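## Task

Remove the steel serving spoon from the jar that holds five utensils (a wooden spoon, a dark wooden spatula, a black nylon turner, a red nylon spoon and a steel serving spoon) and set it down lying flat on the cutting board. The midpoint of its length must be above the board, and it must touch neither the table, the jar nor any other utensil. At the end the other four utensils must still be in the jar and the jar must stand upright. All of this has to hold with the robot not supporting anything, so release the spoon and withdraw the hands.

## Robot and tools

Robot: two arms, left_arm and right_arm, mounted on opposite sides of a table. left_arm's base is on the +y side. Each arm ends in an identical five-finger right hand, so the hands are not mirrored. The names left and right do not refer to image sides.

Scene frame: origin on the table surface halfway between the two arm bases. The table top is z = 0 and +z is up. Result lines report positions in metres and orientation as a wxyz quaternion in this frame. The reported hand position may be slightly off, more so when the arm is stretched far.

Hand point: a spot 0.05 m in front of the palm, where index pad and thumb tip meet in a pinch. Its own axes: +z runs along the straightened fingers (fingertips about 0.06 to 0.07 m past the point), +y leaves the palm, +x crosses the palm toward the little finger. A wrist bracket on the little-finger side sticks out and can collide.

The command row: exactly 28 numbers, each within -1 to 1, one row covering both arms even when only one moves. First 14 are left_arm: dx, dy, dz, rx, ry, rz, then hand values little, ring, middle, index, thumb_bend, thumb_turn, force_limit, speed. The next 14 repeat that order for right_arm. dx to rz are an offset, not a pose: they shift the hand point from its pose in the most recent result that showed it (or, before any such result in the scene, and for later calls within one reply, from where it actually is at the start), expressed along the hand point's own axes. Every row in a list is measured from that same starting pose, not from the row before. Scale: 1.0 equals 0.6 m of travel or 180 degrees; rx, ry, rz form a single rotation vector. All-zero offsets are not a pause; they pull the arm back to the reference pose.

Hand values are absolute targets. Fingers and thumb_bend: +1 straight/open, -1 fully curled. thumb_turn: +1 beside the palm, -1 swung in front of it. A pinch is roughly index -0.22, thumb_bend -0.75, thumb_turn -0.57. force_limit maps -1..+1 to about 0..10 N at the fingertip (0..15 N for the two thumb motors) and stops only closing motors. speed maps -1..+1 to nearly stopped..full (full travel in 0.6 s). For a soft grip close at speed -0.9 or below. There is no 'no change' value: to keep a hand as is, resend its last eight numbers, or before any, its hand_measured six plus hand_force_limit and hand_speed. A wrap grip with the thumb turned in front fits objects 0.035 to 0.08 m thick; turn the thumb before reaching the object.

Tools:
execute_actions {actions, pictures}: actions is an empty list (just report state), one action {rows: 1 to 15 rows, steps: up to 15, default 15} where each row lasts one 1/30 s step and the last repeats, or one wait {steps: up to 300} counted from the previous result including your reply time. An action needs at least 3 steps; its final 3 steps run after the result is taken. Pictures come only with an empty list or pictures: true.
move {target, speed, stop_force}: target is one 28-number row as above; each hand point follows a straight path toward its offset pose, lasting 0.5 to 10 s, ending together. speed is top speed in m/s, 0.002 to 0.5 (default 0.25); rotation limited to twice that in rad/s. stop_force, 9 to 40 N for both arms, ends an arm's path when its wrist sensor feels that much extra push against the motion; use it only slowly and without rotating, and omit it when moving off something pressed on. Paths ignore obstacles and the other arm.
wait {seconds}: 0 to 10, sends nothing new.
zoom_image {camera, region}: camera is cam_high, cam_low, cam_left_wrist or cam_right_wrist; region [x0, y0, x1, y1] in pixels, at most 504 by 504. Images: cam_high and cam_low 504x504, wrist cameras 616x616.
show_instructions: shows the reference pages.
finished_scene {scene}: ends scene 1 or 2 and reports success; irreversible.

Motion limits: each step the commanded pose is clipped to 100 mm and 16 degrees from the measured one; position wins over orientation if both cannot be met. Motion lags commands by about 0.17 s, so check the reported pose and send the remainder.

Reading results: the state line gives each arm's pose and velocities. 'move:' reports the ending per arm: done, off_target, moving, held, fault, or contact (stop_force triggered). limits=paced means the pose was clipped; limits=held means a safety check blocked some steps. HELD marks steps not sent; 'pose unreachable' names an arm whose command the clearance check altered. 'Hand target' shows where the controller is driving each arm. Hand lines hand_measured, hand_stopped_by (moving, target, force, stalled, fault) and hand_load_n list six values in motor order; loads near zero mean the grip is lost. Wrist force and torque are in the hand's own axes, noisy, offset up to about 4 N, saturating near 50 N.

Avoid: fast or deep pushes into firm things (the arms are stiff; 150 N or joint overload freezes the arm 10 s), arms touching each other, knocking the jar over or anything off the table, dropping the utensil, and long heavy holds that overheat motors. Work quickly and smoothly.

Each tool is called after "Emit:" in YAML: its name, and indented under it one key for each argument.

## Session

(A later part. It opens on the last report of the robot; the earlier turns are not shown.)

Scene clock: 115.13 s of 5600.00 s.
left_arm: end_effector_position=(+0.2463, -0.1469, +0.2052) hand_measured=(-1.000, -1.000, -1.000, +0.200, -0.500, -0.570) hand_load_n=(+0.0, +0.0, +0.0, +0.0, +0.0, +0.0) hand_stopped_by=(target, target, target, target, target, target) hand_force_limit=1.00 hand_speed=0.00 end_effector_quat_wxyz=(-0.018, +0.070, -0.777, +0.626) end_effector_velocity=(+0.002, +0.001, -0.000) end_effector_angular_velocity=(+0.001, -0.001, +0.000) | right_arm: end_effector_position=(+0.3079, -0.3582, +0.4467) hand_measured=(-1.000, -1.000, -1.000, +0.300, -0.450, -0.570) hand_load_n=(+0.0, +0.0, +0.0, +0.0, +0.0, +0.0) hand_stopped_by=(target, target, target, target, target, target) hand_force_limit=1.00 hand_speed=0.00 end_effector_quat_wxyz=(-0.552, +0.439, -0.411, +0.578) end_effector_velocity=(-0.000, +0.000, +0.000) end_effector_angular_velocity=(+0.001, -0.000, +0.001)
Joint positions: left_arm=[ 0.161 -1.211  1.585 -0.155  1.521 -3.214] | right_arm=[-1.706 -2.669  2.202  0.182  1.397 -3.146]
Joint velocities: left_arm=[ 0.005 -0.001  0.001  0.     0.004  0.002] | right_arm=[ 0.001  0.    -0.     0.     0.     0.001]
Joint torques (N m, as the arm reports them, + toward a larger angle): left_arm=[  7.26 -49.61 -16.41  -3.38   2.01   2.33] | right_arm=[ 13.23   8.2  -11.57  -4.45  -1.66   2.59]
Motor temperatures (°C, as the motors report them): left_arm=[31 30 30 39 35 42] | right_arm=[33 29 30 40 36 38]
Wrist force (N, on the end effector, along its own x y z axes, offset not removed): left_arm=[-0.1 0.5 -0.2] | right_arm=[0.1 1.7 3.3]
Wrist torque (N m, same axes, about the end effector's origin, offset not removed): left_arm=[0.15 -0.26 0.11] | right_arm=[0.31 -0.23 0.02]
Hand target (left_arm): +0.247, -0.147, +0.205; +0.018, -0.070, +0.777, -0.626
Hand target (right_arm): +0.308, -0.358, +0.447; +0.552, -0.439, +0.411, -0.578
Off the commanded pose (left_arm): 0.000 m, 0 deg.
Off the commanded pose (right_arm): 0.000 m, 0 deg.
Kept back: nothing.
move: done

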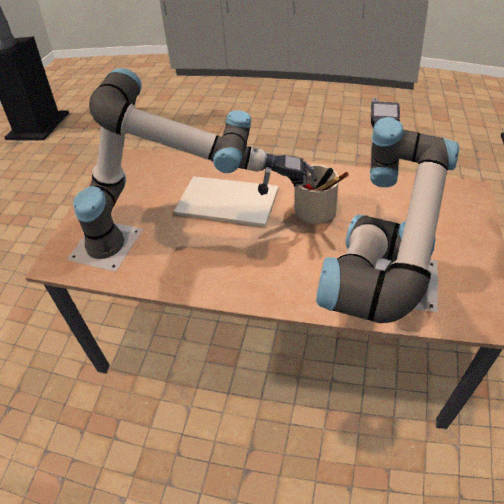

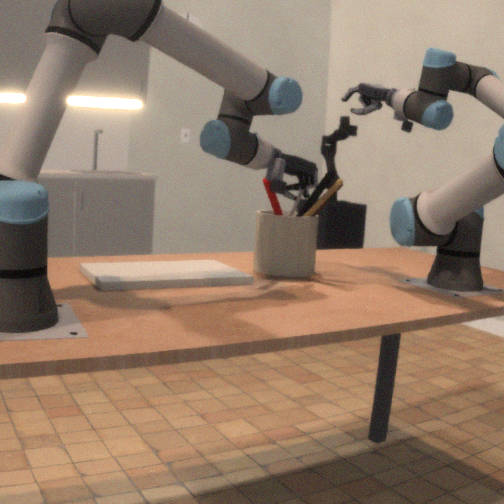

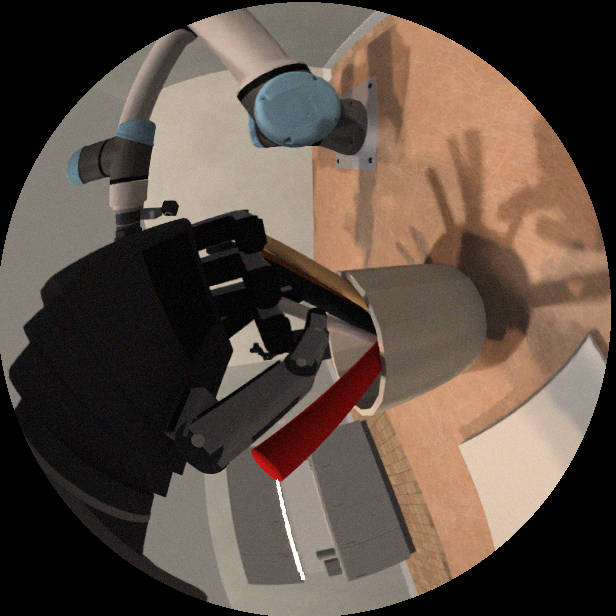

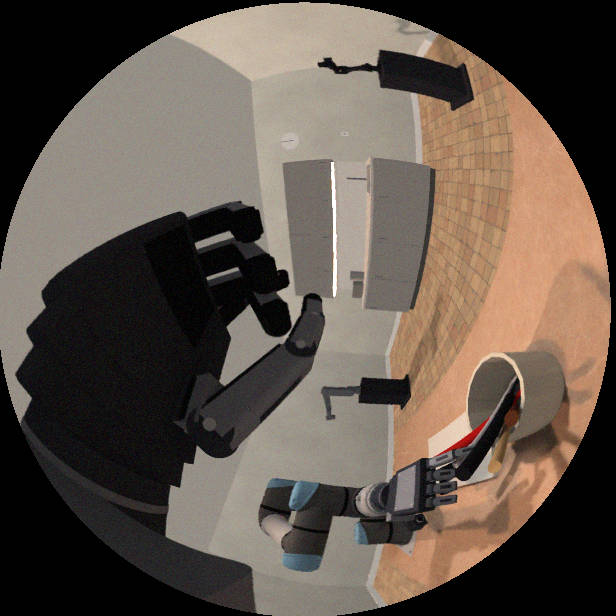

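Emit:
move:
  target: [0,0,0,0,0,0,-1,-1,-1,-0.8,-0.72,-0.57,1.0,-0.75, 0,0,0,0,0,0,-1,-1,-1,0.3,-0.45,-0.57,1.0,0]

Emit:
wait:
  seconds: 1.5

Emit:
zoom_image:
  camera: "cam_left_wrist"
  region: [200,200,500,450]

Scene clock: 118.23 s of 5600.00 s.
left_arm: end_effector_position=(+0.2463, -0.1469, +0.2052) hand_measured=(-1.000, -1.000, -1.000, +0.080, -0.720, -0.570) hand_load_n=(+0.0, +0.0, +0.0, +0.0, +0.0, +0.0) hand_stopped_by=(target, target, target, force, target, target) hand_force_limit=1.00 hand_speed=-0.75 end_effector_quat_wxyz=(-0.018, +0.070, -0.777, +0.626) end_effector_velocity=(+0.000, +0.000, +0.000) end_effector_angular_velocity=(+0.000, +0.002, +0.001) | right_arm: end_effector_position=(+0.3079, -0.3582, +0.4467) hand_measured=(-1.000, -1.000, -1.000, +0.300, -0.450, -0.570) hand_load_n=(+0.0, +0.0, +0.0, +0.0, +0.0, +0.0) hand_stopped_by=(target, target, target, target, target, target) hand_force_limit=1.00 hand_speed=0.00 end_effector_quat_wxyz=(-0.552, +0.439, -0.411, +0.578) end_effector_velocity=(+0.000, +0.000, -0.000) end_effector_angular_velocity=(-0.002, +0.000, -0.000)
Joint positions: left_arm=[ 0.161 -1.211  1.585 -0.155  1.521 -3.214] | right_arm=[-1.706 -2.669  2.202  0.182  1.397 -3.146]
Joint velocities: left_arm=[ 0.    -0.001 -0.     0.001 -0.    -0.002] | right_arm=[ 0.     0.     0.    -0.    -0.    -0.002]
Joint torques (N m, as the arm reports them, + toward a larger angle): left_arm=[ -7.16 -27.23 -29.64   1.44  -2.28  -2.16] | right_arm=[ 13.64   7.9  -11.39  -4.57  -1.65   2.39]
Motor temperatures (°C, as the motors report them): left_arm=[31 30 30 39 35 42] | right_arm=[33 29 30 40 36 38]
Wrist force (N, on the end effector, along its own x y z axes, offset not removed): left_arm=[0.5 -1.9 0.7] | right_arm=[1.7 2.3 3.1]
Wrist torque (N m, same axes, about the end effector's origin, offset not removed): left_arm=[-0.29 -0.23 0.08] | right_arm=[0.40 -0.41 0.13]
Hand target (left_arm): +0.246, -0.147, +0.205; +0.018, -0.070, +0.777, -0.626
Hand target (right_arm): +0.308, -0.358, +0.447; +0.552, -0.439, +0.411, -0.578
Off the commanded pose (left_arm): 0.000 m, 0 deg.
Off the commanded pose (right_arm): 0.000 m, 0 deg.
Kept back: nothing.
move: done

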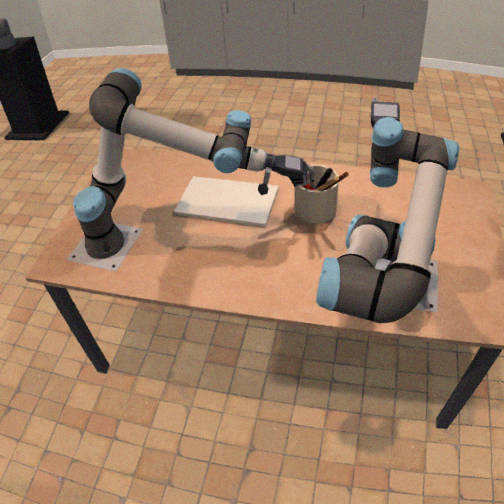

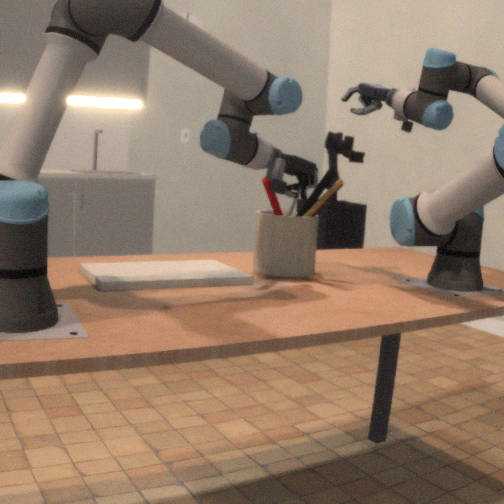

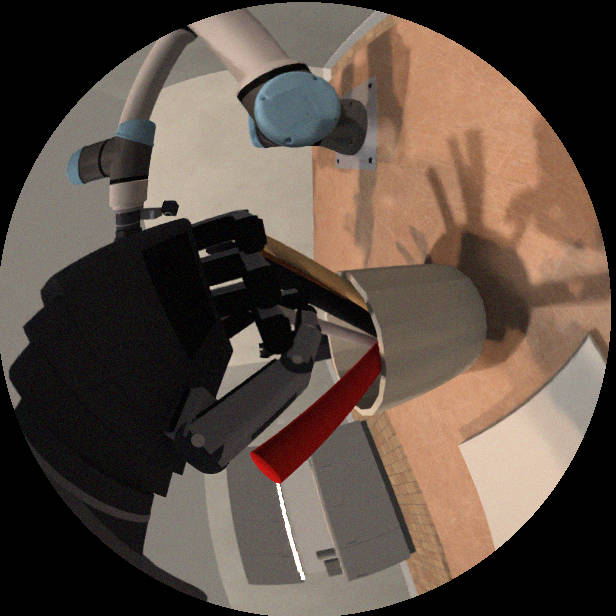

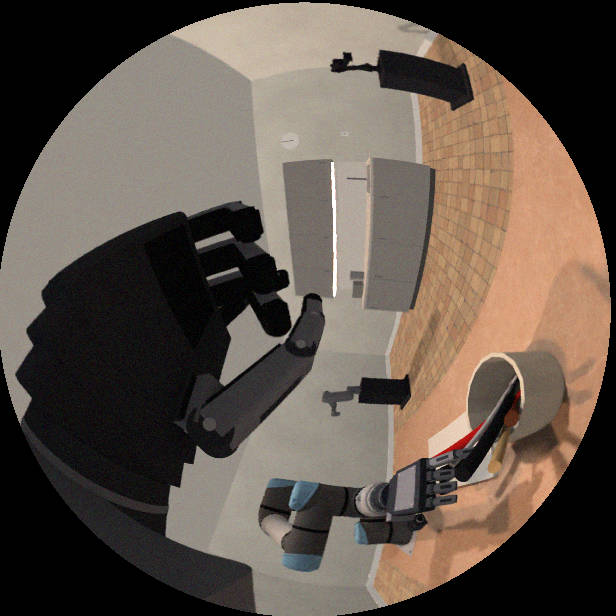

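Scene clock: 119.73 s of 5600.00 s.
left_arm: end_effector_position=(+0.2463, -0.1469, +0.2052) hand_measured=(-1.000, -1.000, -1.000, +0.080, -0.720, -0.570) hand_load_n=(+0.0, +0.0, +0.0, +0.0, +0.0, +0.0) hand_stopped_by=(target, target, target, force, target, target) hand_force_limit=1.00 hand_speed=-0.75 end_effector_quat_wxyz=(-0.018, +0.070, -0.777, +0.626) end_effector_velocity=(-0.000, +0.000, -0.001) end_effector_angular_velocity=(+0.002, -0.001, +0.000) | right_arm: end_effector_position=(+0.3079, -0.3582, +0.4467) hand_measured=(-1.000, -1.000, -1.000, +0.300, -0.450, -0.570) hand_load_n=(+0.0, +0.0, +0.0, +0.0, +0.0, +0.0) hand_stopped_by=(target, target, target, target, target, target) hand_force_limit=1.00 hand_speed=0.00 end_effector_quat_wxyz=(-0.552, +0.439, -0.411, +0.578) end_effector_velocity=(+0.000, +0.000, -0.000) end_effector_angular_velocity=(-0.001, +0.000, +0.000)
Joint positions: left_arm=[ 0.161 -1.211  1.585 -0.155  1.521 -3.214] | right_arm=[-1.706 -2.669  2.202  0.182  1.397 -3.146]
Joint velocities: left_arm=[-0.     0.001  0.001  0.001 -0.001  0.001] | right_arm=[-0.     0.     0.     0.    -0.001 -0.001]
Joint torques (N m, as the arm reports them, + toward a larger angle): left_arm=[ -6.72 -26.64 -29.44   1.42  -2.24  -2.23] | right_arm=[ 13.53   7.21 -11.07  -4.69  -1.66   2.43]
Motor temperatures (°C, as the motors report them): left_arm=[31 30 30 39 35 42] | right_arm=[33 29 30 40 36 38]
Wrist force (N, on the end effector, along its own x y z axes, offset not removed): left_arm=[1.2 -0.7 1.6] | right_arm=[1.5 2.3 1.9]
Wrist torque (N m, same axes, about the end effector's origin, offset not removed): left_arm=[-0.16 -0.36 0.17] | right_arm=[0.32 -0.42 0.24]
Hand target (left_arm): +0.246, -0.147, +0.205; +0.018, -0.070, +0.777, -0.626
Hand target (right_arm): +0.308, -0.358, +0.447; +0.552, -0.439, +0.411, -0.578
Off the commanded pose (left_arm): 0.000 m, 0 deg.
Off the commanded pose (right_arm): 0.000 m, 0 deg.
Kept back: nothing.
Steps of this call (steps 1 to 45: nothing new was sent). Readings (end_effector_position | what the end effector reports):
1: left_arm (+0.2463, -0.1469, +0.2052) | right_arm (+0.3079, -0.3582, +0.4467) | left_arm hand_measured=(-1.000, -1.000, -1.000, +0.080, -0.720, -0.570) hand_load_n=(+0.0, +0.0, +0.0, +0.0, +0.0, +0.0) hand_stopped_by=(target, target, target, force, target, target) hand_force_limit=1.00 hand_speed=-0.75 | right_arm hand_measured=(-1.000, -1.000, -1.000, +0.300, -0.450, -0.570) hand_load_n=(+0.0, +0.0, +0.0, +0.0, +0.0, +0.0) hand_stopped_by=(target, target, target, target, target, target) hand_force_limit=1.00 hand_speed=0.00
2: left_arm (+0.2463, -0.1469, +0.2052) | right_arm (+0.3079, -0.3582, +0.4467) | left_arm hand_measured=(-1.000, -1.000, -1.000, +0.080, -0.720, -0.570) hand_load_n=(+0.0, +0.0, +0.0, +0.0, +0.0, +0.0) hand_stopped_by=(target, target, target, force, target, target) hand_force_limit=1.00 hand_speed=-0.75 | right_arm hand_measured=(-1.000, -1.000, -1.000, +0.300, -0.450, -0.570) hand_load_n=(+0.0, +0.0, +0.0, +0.0, +0.0, +0.0) hand_stopped_by=(target, target, target, target, target, target) hand_force_limit=1.00 hand_speed=0.00
4: left_arm (+0.2463, -0.1469, +0.2052) | right_arm (+0.3079, -0.3582, +0.4467) | left_arm hand_measured=(-1.000, -1.000, -1.000, +0.080, -0.720, -0.570) hand_load_n=(+0.0, +0.0, +0.0, +0.0, +0.0, +0.0) hand_stopped_by=(target, target, target, force, target, target) hand_force_limit=1.00 hand_speed=-0.75 | right_arm hand_measured=(-1.000, -1.000, -1.000, +0.300, -0.450, -0.570) hand_load_n=(+0.0, +0.0, +0.0, +0.0, +0.0, +0.0) hand_stopped_by=(target, target, target, target, target, target) hand_force_limit=1.00 hand_speed=0.00
8: left_arm (+0.2463, -0.1469, +0.2052) | right_arm (+0.3079, -0.3582, +0.4467) | left_arm hand_measured=(-1.000, -1.000, -1.000, +0.080, -0.720, -0.570) hand_load_n=(+0.0, +0.0, +0.0, +0.0, +0.0, +0.0) hand_stopped_by=(target, target, target, force, target, target) hand_force_limit=1.00 hand_speed=-0.75 | right_arm hand_measured=(-1.000, -1.000, -1.000, +0.300, -0.450, -0.570) hand_load_n=(+0.0, +0.0, +0.0, +0.0, +0.0, +0.0) hand_stopped_by=(target, target, target, target, target, target) hand_force_limit=1.00 hand_speed=0.00
45: the state above

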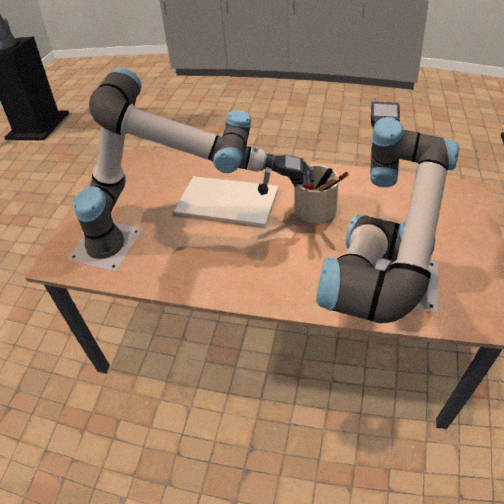

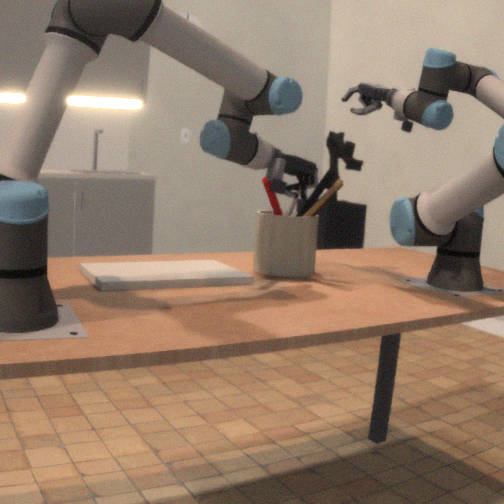

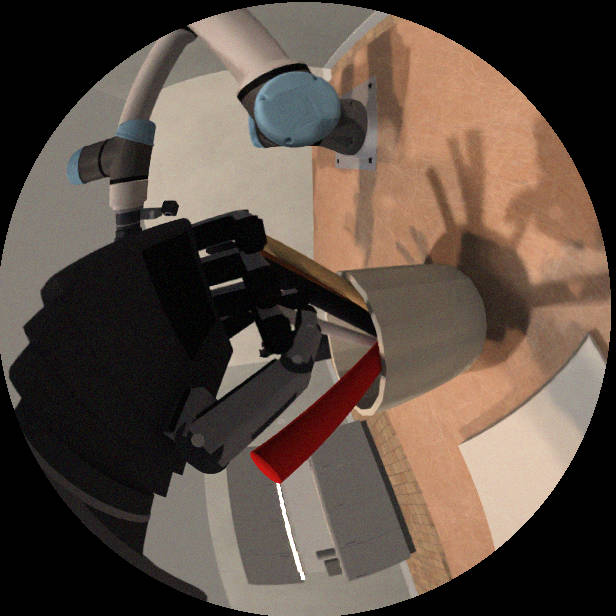

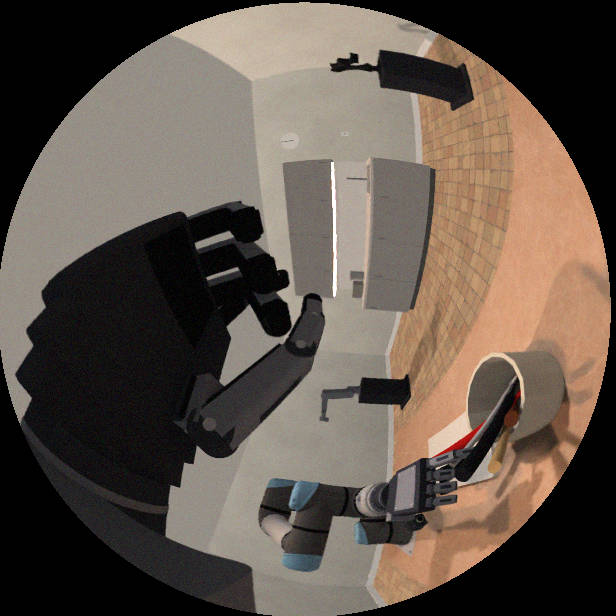

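Region (200, 200, 500, 450) of cam_left_wrist's 616x616 image, scaled by 1.680, with more detail than that image has.

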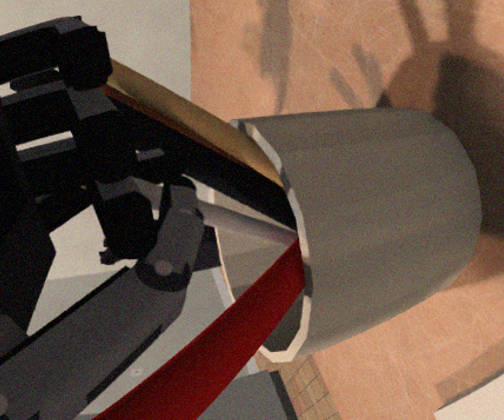

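Emit:
move:
  target: [0,0,0,0,0,0,-1,-1,-1,-0.9,-0.72,-0.57,1.0,-0.85, 0,0,0,0,0,0,-1,-1,-1,0.3,-0.45,-0.57,1.0,0]

Emit:
zoom_image:
  camera: "cam_left_wrist"
  region: [200,200,500,450]

Emit:
zoom_image:
  camera: "cam_low"
  region: [240,140,360,260]

Scene clock: 121.53 s of 5600.00 s.
left_arm: end_effector_position=(+0.2463, -0.1469, +0.2052) hand_measured=(-1.000, -1.000, -1.000, -0.242, -0.720, -0.570) hand_load_n=(+0.0, +0.0, +0.0, +10.5, +1.0, -0.5) hand_stopped_by=(target, target, target, force, target, target) hand_force_limit=1.00 hand_speed=-0.85 end_effector_quat_wxyz=(-0.018, +0.070, -0.777, +0.626) end_effector_velocity=(+0.000, +0.000, +0.001) end_effector_angular_velocity=(-0.001, +0.001, +0.001) | right_arm: end_effector_position=(+0.3079, -0.3582, +0.4467) hand_measured=(-1.000, -1.000, -1.000, +0.300, -0.450, -0.570) hand_load_n=(+0.0, +0.0, +0.0, +0.0, +0.0, +0.0) hand_stopped_by=(target, target, target, target, target, target) hand_force_limit=1.00 hand_speed=0.00 end_effector_quat_wxyz=(-0.552, +0.439, -0.411, +0.578) end_effector_velocity=(-0.000, +0.000, -0.000) end_effector_angular_velocity=(+0.001, +0.000, +0.000)
Joint positions: left_arm=[ 0.161 -1.211  1.585 -0.155  1.521 -3.214] | right_arm=[-1.706 -2.669  2.202  0.182  1.397 -3.146]
Joint velocities: left_arm=[ 0.001 -0.001 -0.     0.    -0.    -0.001] | right_arm=[ 0.002  0.     0.    -0.     0.002  0.   ]
Joint torques (N m, as the arm reports them, + toward a larger angle): left_arm=[ -6.09 -26.68 -28.29   1.46  -1.36  -2.15] | right_arm=[ 13.29   6.69 -11.5   -4.75  -1.73   2.41]
Motor temperatures (°C, as the motors report them): left_arm=[31 30 30 39 35 42] | right_arm=[33 29 30 40 36 38]
Wrist force (N, on the end effector, along its own x y z axes, offset not removed): left_arm=[-0.1 -0.8 0.8] | right_arm=[-0.2 2.3 3.5]
Wrist torque (N m, same axes, about the end effector's origin, offset not removed): left_arm=[-0.03 -0.21 0.06] | right_arm=[0.37 -0.27 0.06]
Hand target (left_arm): +0.246, -0.147, +0.205; +0.018, -0.070, +0.777, -0.626
Hand target (right_arm): +0.308, -0.358, +0.447; +0.552, -0.439, +0.411, -0.578
Off the commanded pose (left_arm): 0.000 m, 0 deg.
Off the commanded pose (right_arm): 0.000 m, 0 deg.
Kept back: nothing.
move: done

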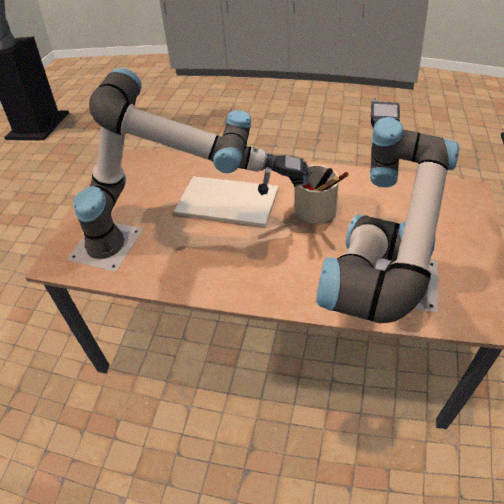

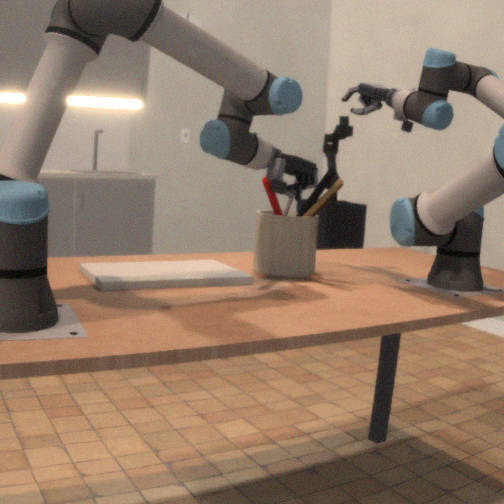

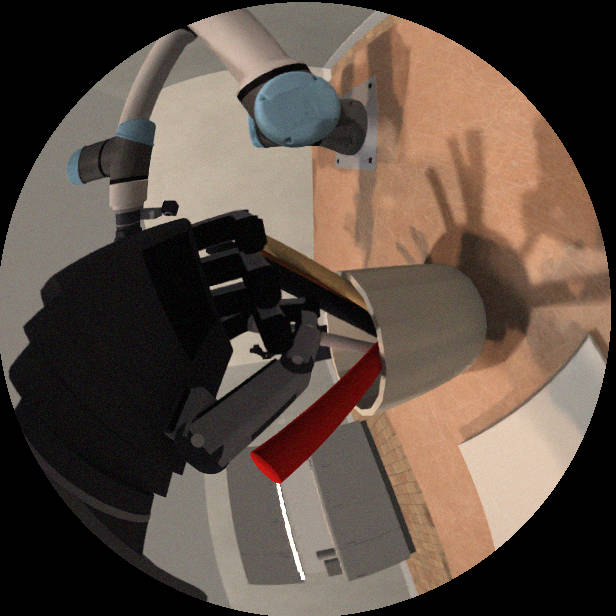

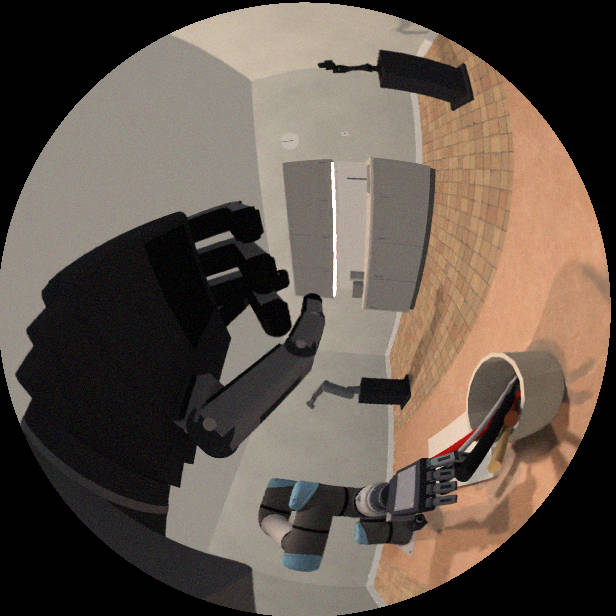

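Region (200, 200, 500, 450) of cam_left_wrist's 616x616 image, scaled by 1.680, with more detail than that image has.

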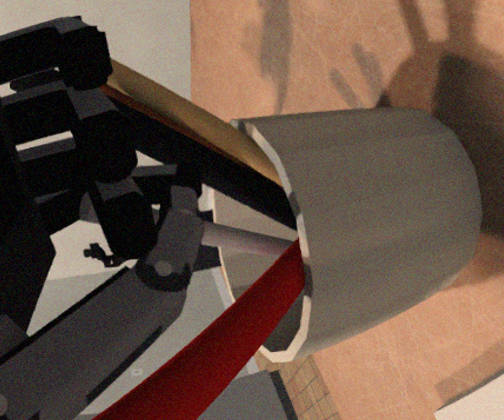

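Region (240, 140, 360, 260) of cam_low's 504x504 image, scaled by 4.200, with more detail than that image has.

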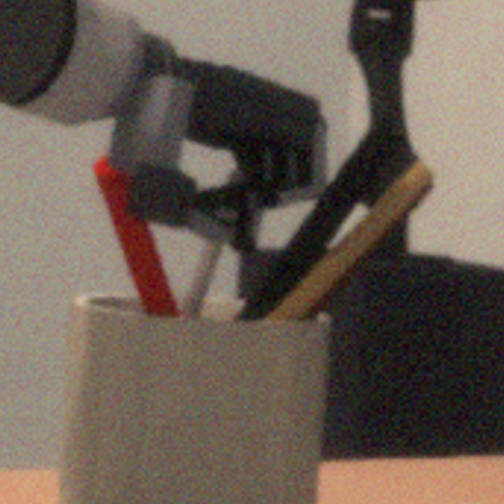

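Emit:
move:
  target: [0,0,0,0,0,0,-1,-1,-1,0.2,-0.5,-0.57,1.0,0, 0,0,0,0,0,0,-1,-1,-1,0.3,-0.45,-0.57,1.0,0]

Emit:
move:
  target: [-0.013,0,0,0,0,0,-1,-1,-1,0.2,-0.5,-0.57,1.0,0, 0,0,0,0,0,0,-1,-1,-1,0.3,-0.45,-0.57,1.0,0]
  speed: 0.02

Emit:
zoom_image:
  camera: "cam_left_wrist"
  region: [200,200,500,450]

Emit:
zoom_image:
  camera: "cam_low"
  region: [240,140,360,260]

Scene clock: 123.27 s of 5600.00 s.
left_arm: end_effector_position=(+0.2463, -0.1469, +0.2052) hand_measured=(-1.000, -1.000, -1.000, +0.200, -0.500, -0.570) hand_load_n=(+0.0, +0.0, +0.0, +0.0, +0.0, +0.0) hand_stopped_by=(target, target, target, target, target, target) hand_force_limit=1.00 hand_speed=0.00 end_effector_quat_wxyz=(-0.018, +0.070, -0.777, +0.626) end_effector_velocity=(+0.000, +0.000, +0.000) end_effector_angular_velocity=(+0.000, -0.000, -0.000) | right_arm: end_effector_position=(+0.3079, -0.3582, +0.4467) hand_measured=(-1.000, -1.000, -1.000, +0.300, -0.450, -0.570) hand_load_n=(+0.0, +0.0, +0.0, +0.0, +0.0, +0.0) hand_stopped_by=(target, target, target, target, target, target) hand_force_limit=1.00 hand_speed=0.00 end_effector_quat_wxyz=(-0.552, +0.439, -0.411, +0.578) end_effector_velocity=(+0.000, -0.000, +0.000) end_effector_angular_velocity=(+0.002, +0.000, -0.001)
Joint positions: left_arm=[ 0.161 -1.211  1.585 -0.155  1.521 -3.214] | right_arm=[-1.706 -2.669  2.202  0.182  1.397 -3.146]
Joint velocities: left_arm=[ 0.    -0.001 -0.     0.001  0.     0.001] | right_arm=[-0.001  0.    -0.    -0.     0.     0.002]
Joint torques (N m, as the arm reports them, + toward a larger angle): left_arm=[ -5.47 -26.72 -27.73   1.44  -0.38  -2.16] | right_arm=[ 14.49   8.24 -11.36  -4.64  -1.61   2.28]
Motor temperatures (°C, as the motors report them): left_arm=[31 30 30 39 35 42] | right_arm=[33 29 30 40 36 38]
Wrist force (N, on the end effector, along its own x y z axes, offset not removed): left_arm=[0.2 -0.8 1.2] | right_arm=[1.6 2.2 1.9]
Wrist torque (N m, same axes, about the end effector's origin, offset not removed): left_arm=[-0.07 -0.26 0.12] | right_arm=[0.37 -0.44 0.11]
Hand target (left_arm): +0.246, -0.147, +0.205; +0.018, -0.070, +0.777, -0.626
Hand target (right_arm): +0.308, -0.358, +0.447; +0.552, -0.439, +0.411, -0.578
Off the commanded pose (left_arm): 0.000 m, 0 deg.
Off the commanded pose (right_arm): 0.000 m, 0 deg.
Kept back: nothing.
move: done

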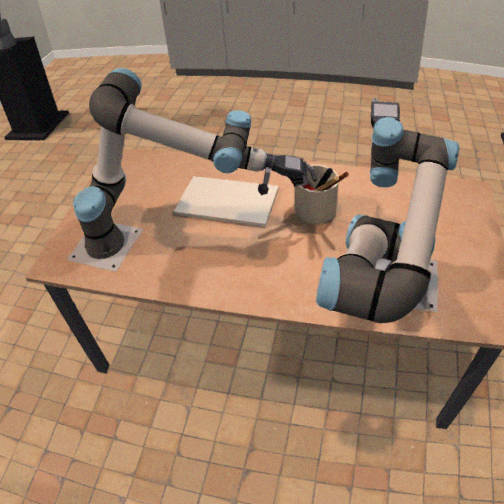

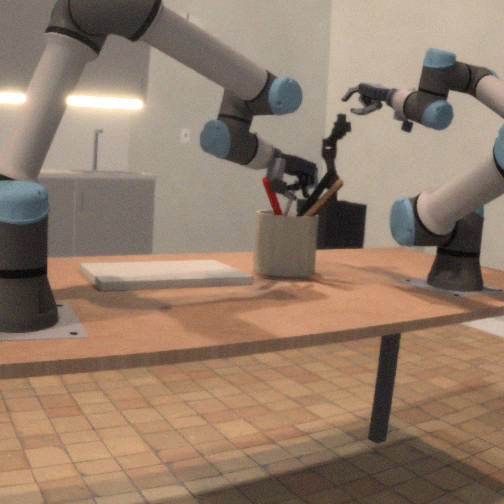

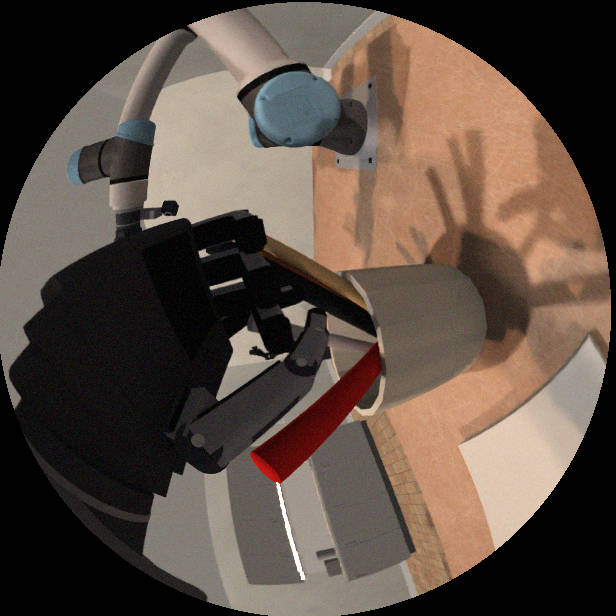

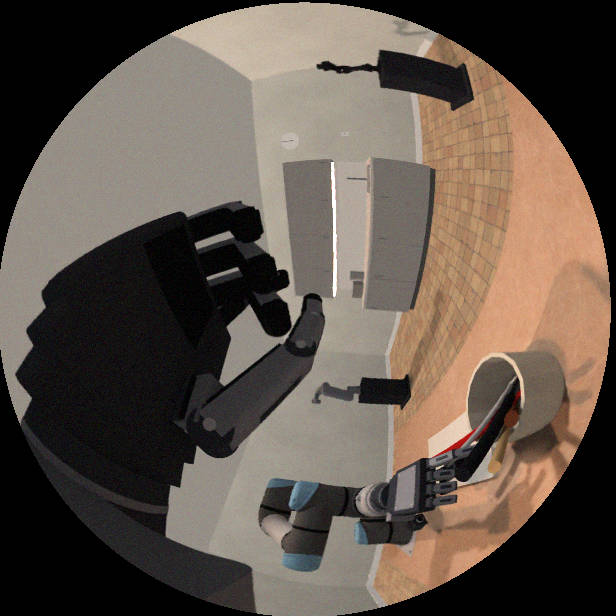

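Scene clock: 124.03 s of 5600.00 s.
left_arm: end_effector_position=(+0.2537, -0.1459, +0.2048) hand_measured=(-1.000, -1.000, -1.000, +0.200, -0.500, -0.570) hand_load_n=(+0.0, +0.0, +0.0, +0.0, +0.0, +0.0) hand_stopped_by=(target, target, target, target, target, target) hand_force_limit=1.00 hand_speed=0.00 end_effector_quat_wxyz=(-0.018, +0.070, -0.777, +0.626) end_effector_velocity=(+0.003, +0.000, +0.001) end_effector_angular_velocity=(-0.001, -0.000, -0.001) | right_arm: end_effector_position=(+0.3079, -0.3582, +0.4467) hand_measured=(-1.000, -1.000, -1.000, +0.300, -0.450, -0.570) hand_load_n=(+0.0, +0.0, +0.0, +0.0, +0.0, +0.0) hand_stopped_by=(target, target, target, target, target, target) hand_force_limit=1.00 hand_speed=0.00 end_effector_quat_wxyz=(-0.552, +0.439, -0.411, +0.578) end_effector_velocity=(-0.000, +0.000, -0.000) end_effector_angular_velocity=(-0.000, +0.001, +0.001)
Joint positions: left_arm=[ 0.176 -1.207  1.58  -0.155  1.536 -3.211] | right_arm=[-1.706 -2.669  2.202  0.182  1.397 -3.146]
Joint velocities: left_arm=[ 0.006 -0.    -0.002  0.001  0.006  0.001] | right_arm=[ 0.001  0.     0.    -0.     0.    -0.   ]
Joint torques (N m, as the arm reports them, + toward a larger angle): left_arm=[  7.42 -26.05 -29.81   1.45   2.12   2.25] | right_arm=[ 13.47   8.54 -11.86  -4.73  -1.52   2.53]
Motor temperatures (°C, as the motors report them): left_arm=[31 30 30 39 35 42] | right_arm=[33 29 30 40 36 38]
Wrist force (N, on the end effector, along its own x y z axes, offset not removed): left_arm=[1.3 -2.0 1.4] | right_arm=[2.3 2.8 1.9]
Wrist torque (N m, same axes, about the end effector's origin, offset not removed): left_arm=[-0.31 -0.40 0.08] | right_arm=[0.40 -0.54 0.28]
Hand target (left_arm): +0.254, -0.146, +0.205; +0.018, -0.070, +0.777, -0.626
Hand target (right_arm): +0.308, -0.358, +0.447; +0.552, -0.439, +0.411, -0.578
Off the commanded pose (left_arm): 0.000 m, 0 deg.
Off the commanded pose (right_arm): 0.000 m, 0 deg.
Kept back: nothing.
move: done

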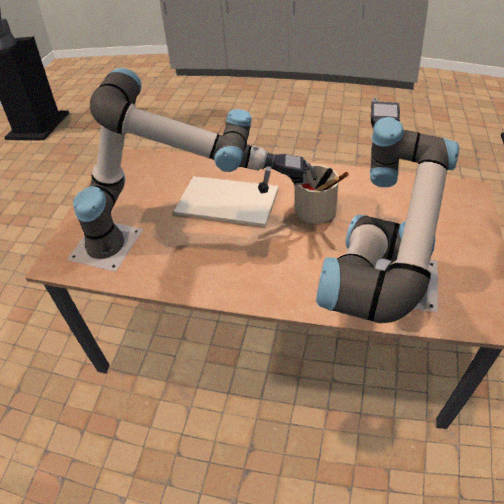

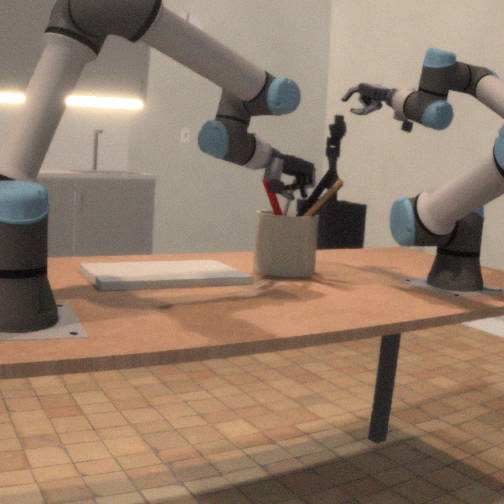

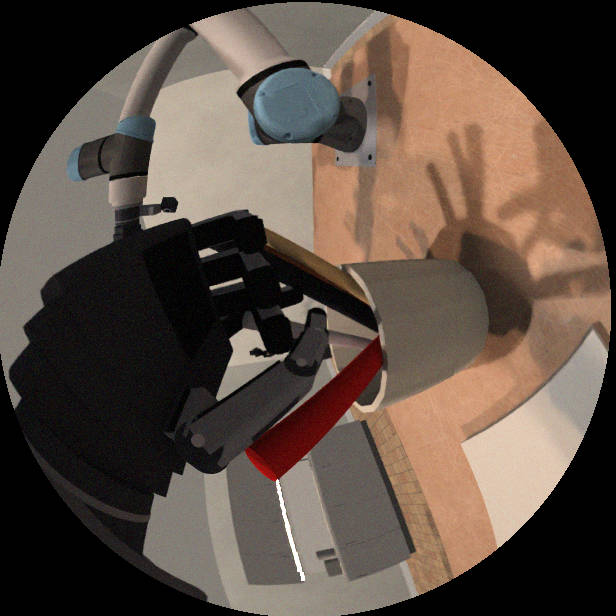

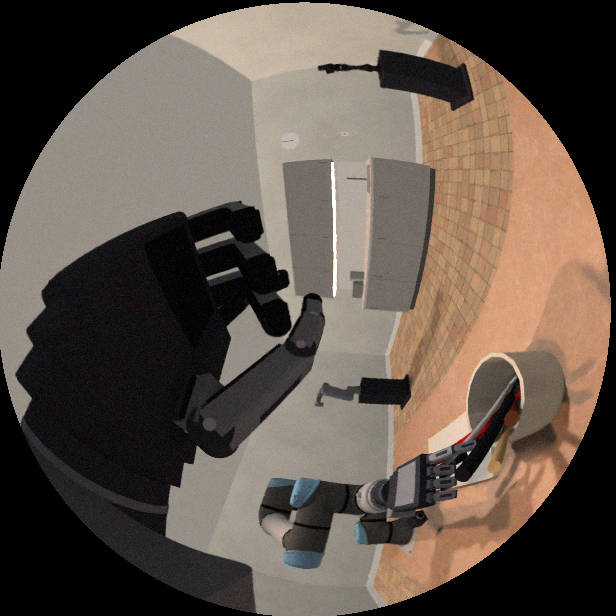

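Region (200, 200, 500, 450) of cam_left_wrist's 616x616 image, scaled by 1.680, with more detail than that image has.

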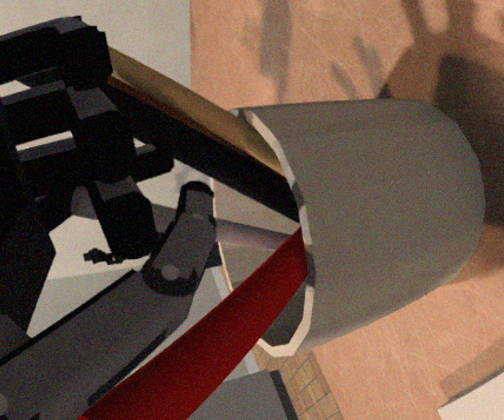

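Region (240, 140, 360, 260) of cam_low's 504x504 image, scaled by 4.200, with more detail than that image has.

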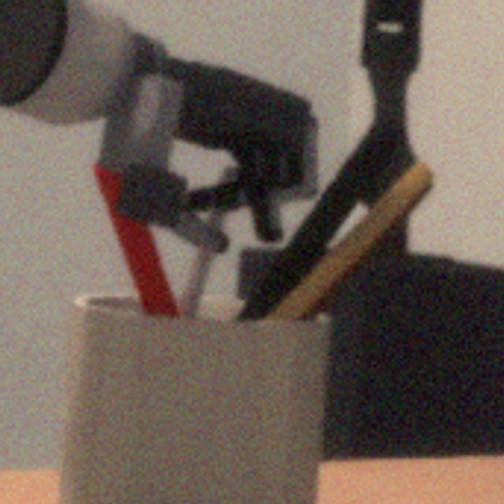

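Emit:
move:
  target: [-0.005,0,-0.03,0,0,0,-1,-1,-1,0.2,-0.5,-0.57,1.0,0, 0,0,0,0,0,0,-1,-1,-1,0.3,-0.45,-0.57,1.0,0]
  speed: 0.02

Emit:
zoom_image:
  camera: "cam_left_wrist"
  region: [200,200,500,450]

Emit:
zoom_image:
  camera: "cam_low"
  region: [240,140,360,260]

Scene clock: 125.50 s of 5600.00 s.
left_arm: end_effector_position=(+0.2546, -0.1284, +0.2084) hand_measured=(-1.000, -1.000, -1.000, +0.200, -0.500, -0.570) hand_load_n=(+0.0, +0.0, +0.0, +0.0, +0.0, +0.0) hand_stopped_by=(target, target, target, target, target, target) hand_force_limit=1.00 hand_speed=0.00 end_effector_quat_wxyz=(-0.018, +0.070, -0.777, +0.626) end_effector_velocity=(-0.000, +0.002, -0.001) end_effector_angular_velocity=(+0.002, +0.001, -0.000) | right_arm: end_effector_position=(+0.3079, -0.3582, +0.4467) hand_measured=(-1.000, -1.000, -1.000, +0.300, -0.450, -0.570) hand_load_n=(+0.0, +0.0, +0.0, +0.0, +0.0, +0.0) hand_stopped_by=(target, target, target, target, target, target) hand_force_limit=1.00 hand_speed=0.00 end_effector_quat_wxyz=(-0.552, +0.439, -0.411, +0.578) end_effector_velocity=(-0.000, +0.000, -0.000) end_effector_angular_velocity=(+0.000, +0.000, +0.001)
Joint positions: left_arm=[ 0.18  -1.247  1.626 -0.161  1.54  -3.21 ] | right_arm=[-1.706 -2.669  2.202  0.182  1.397 -3.146]
Joint velocities: left_arm=[ 0.001 -0.004  0.007 -0.001  0.001 -0.   ] | right_arm=[ 0.001 -0.     0.     0.    -0.     0.001]
Joint torques (N m, as the arm reports them, + toward a larger angle): left_arm=[  7.23 -47.9  -15.46  -3.37   2.4    2.27] | right_arm=[ 12.68   7.96 -11.63  -4.58  -1.72   2.37]
Motor temperatures (°C, as the motors report them): left_arm=[31 30 30 39 35 42] | right_arm=[33 29 30 40 36 38]
Wrist force (N, on the end effector, along its own x y z axes, offset not removed): left_arm=[1.4 -0.4 1.5] | right_arm=[0.3 2.9 2.3]
Wrist torque (N m, same axes, about the end effector's origin, offset not removed): left_arm=[-0.07 -0.43 0.16] | right_arm=[0.46 -0.20 0.03]
Hand target (left_arm): +0.255, -0.128, +0.209; +0.018, -0.070, +0.777, -0.626
Hand target (right_arm): +0.308, -0.358, +0.447; +0.552, -0.439, +0.411, -0.578
Off the commanded pose (left_arm): 0.000 m, 0 deg.
Off the commanded pose (right_arm): 0.000 m, 0 deg.
Kept back: nothing.
move: done

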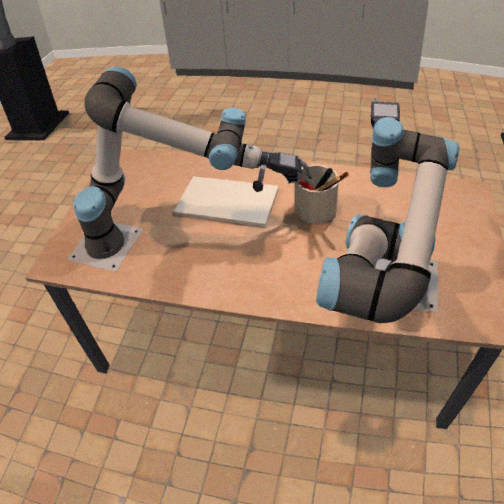

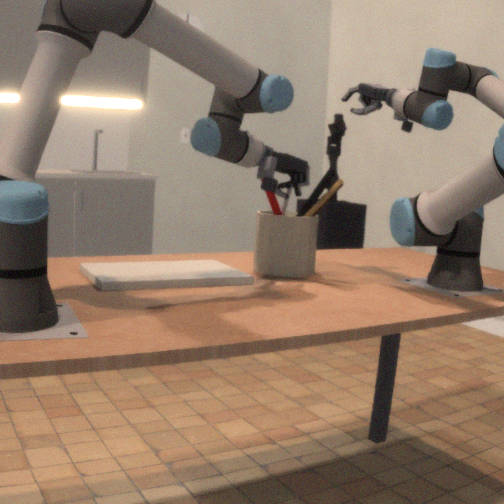

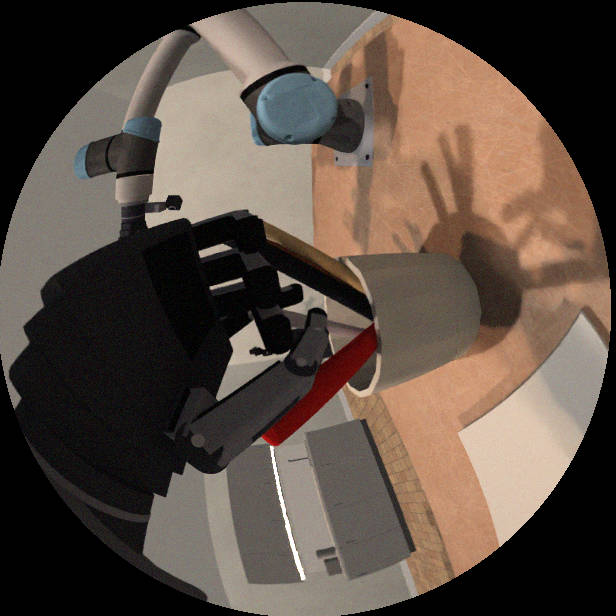

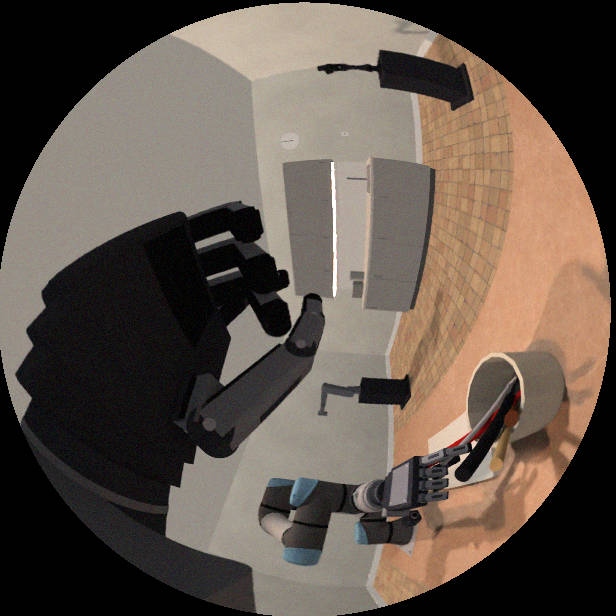

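Region (200, 200, 500, 450) of cam_left_wrist's 616x616 image, scaled by 1.680, with more detail than that image has.

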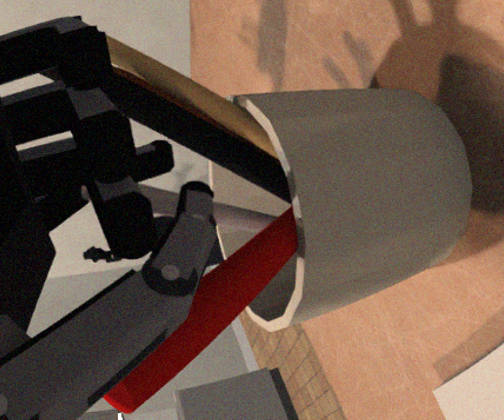

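Region (240, 140, 360, 260) of cam_low's 504x504 image, scaled by 4.200, with more detail than that image has.

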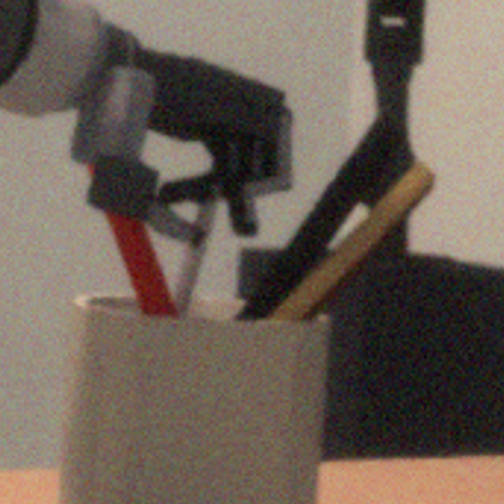

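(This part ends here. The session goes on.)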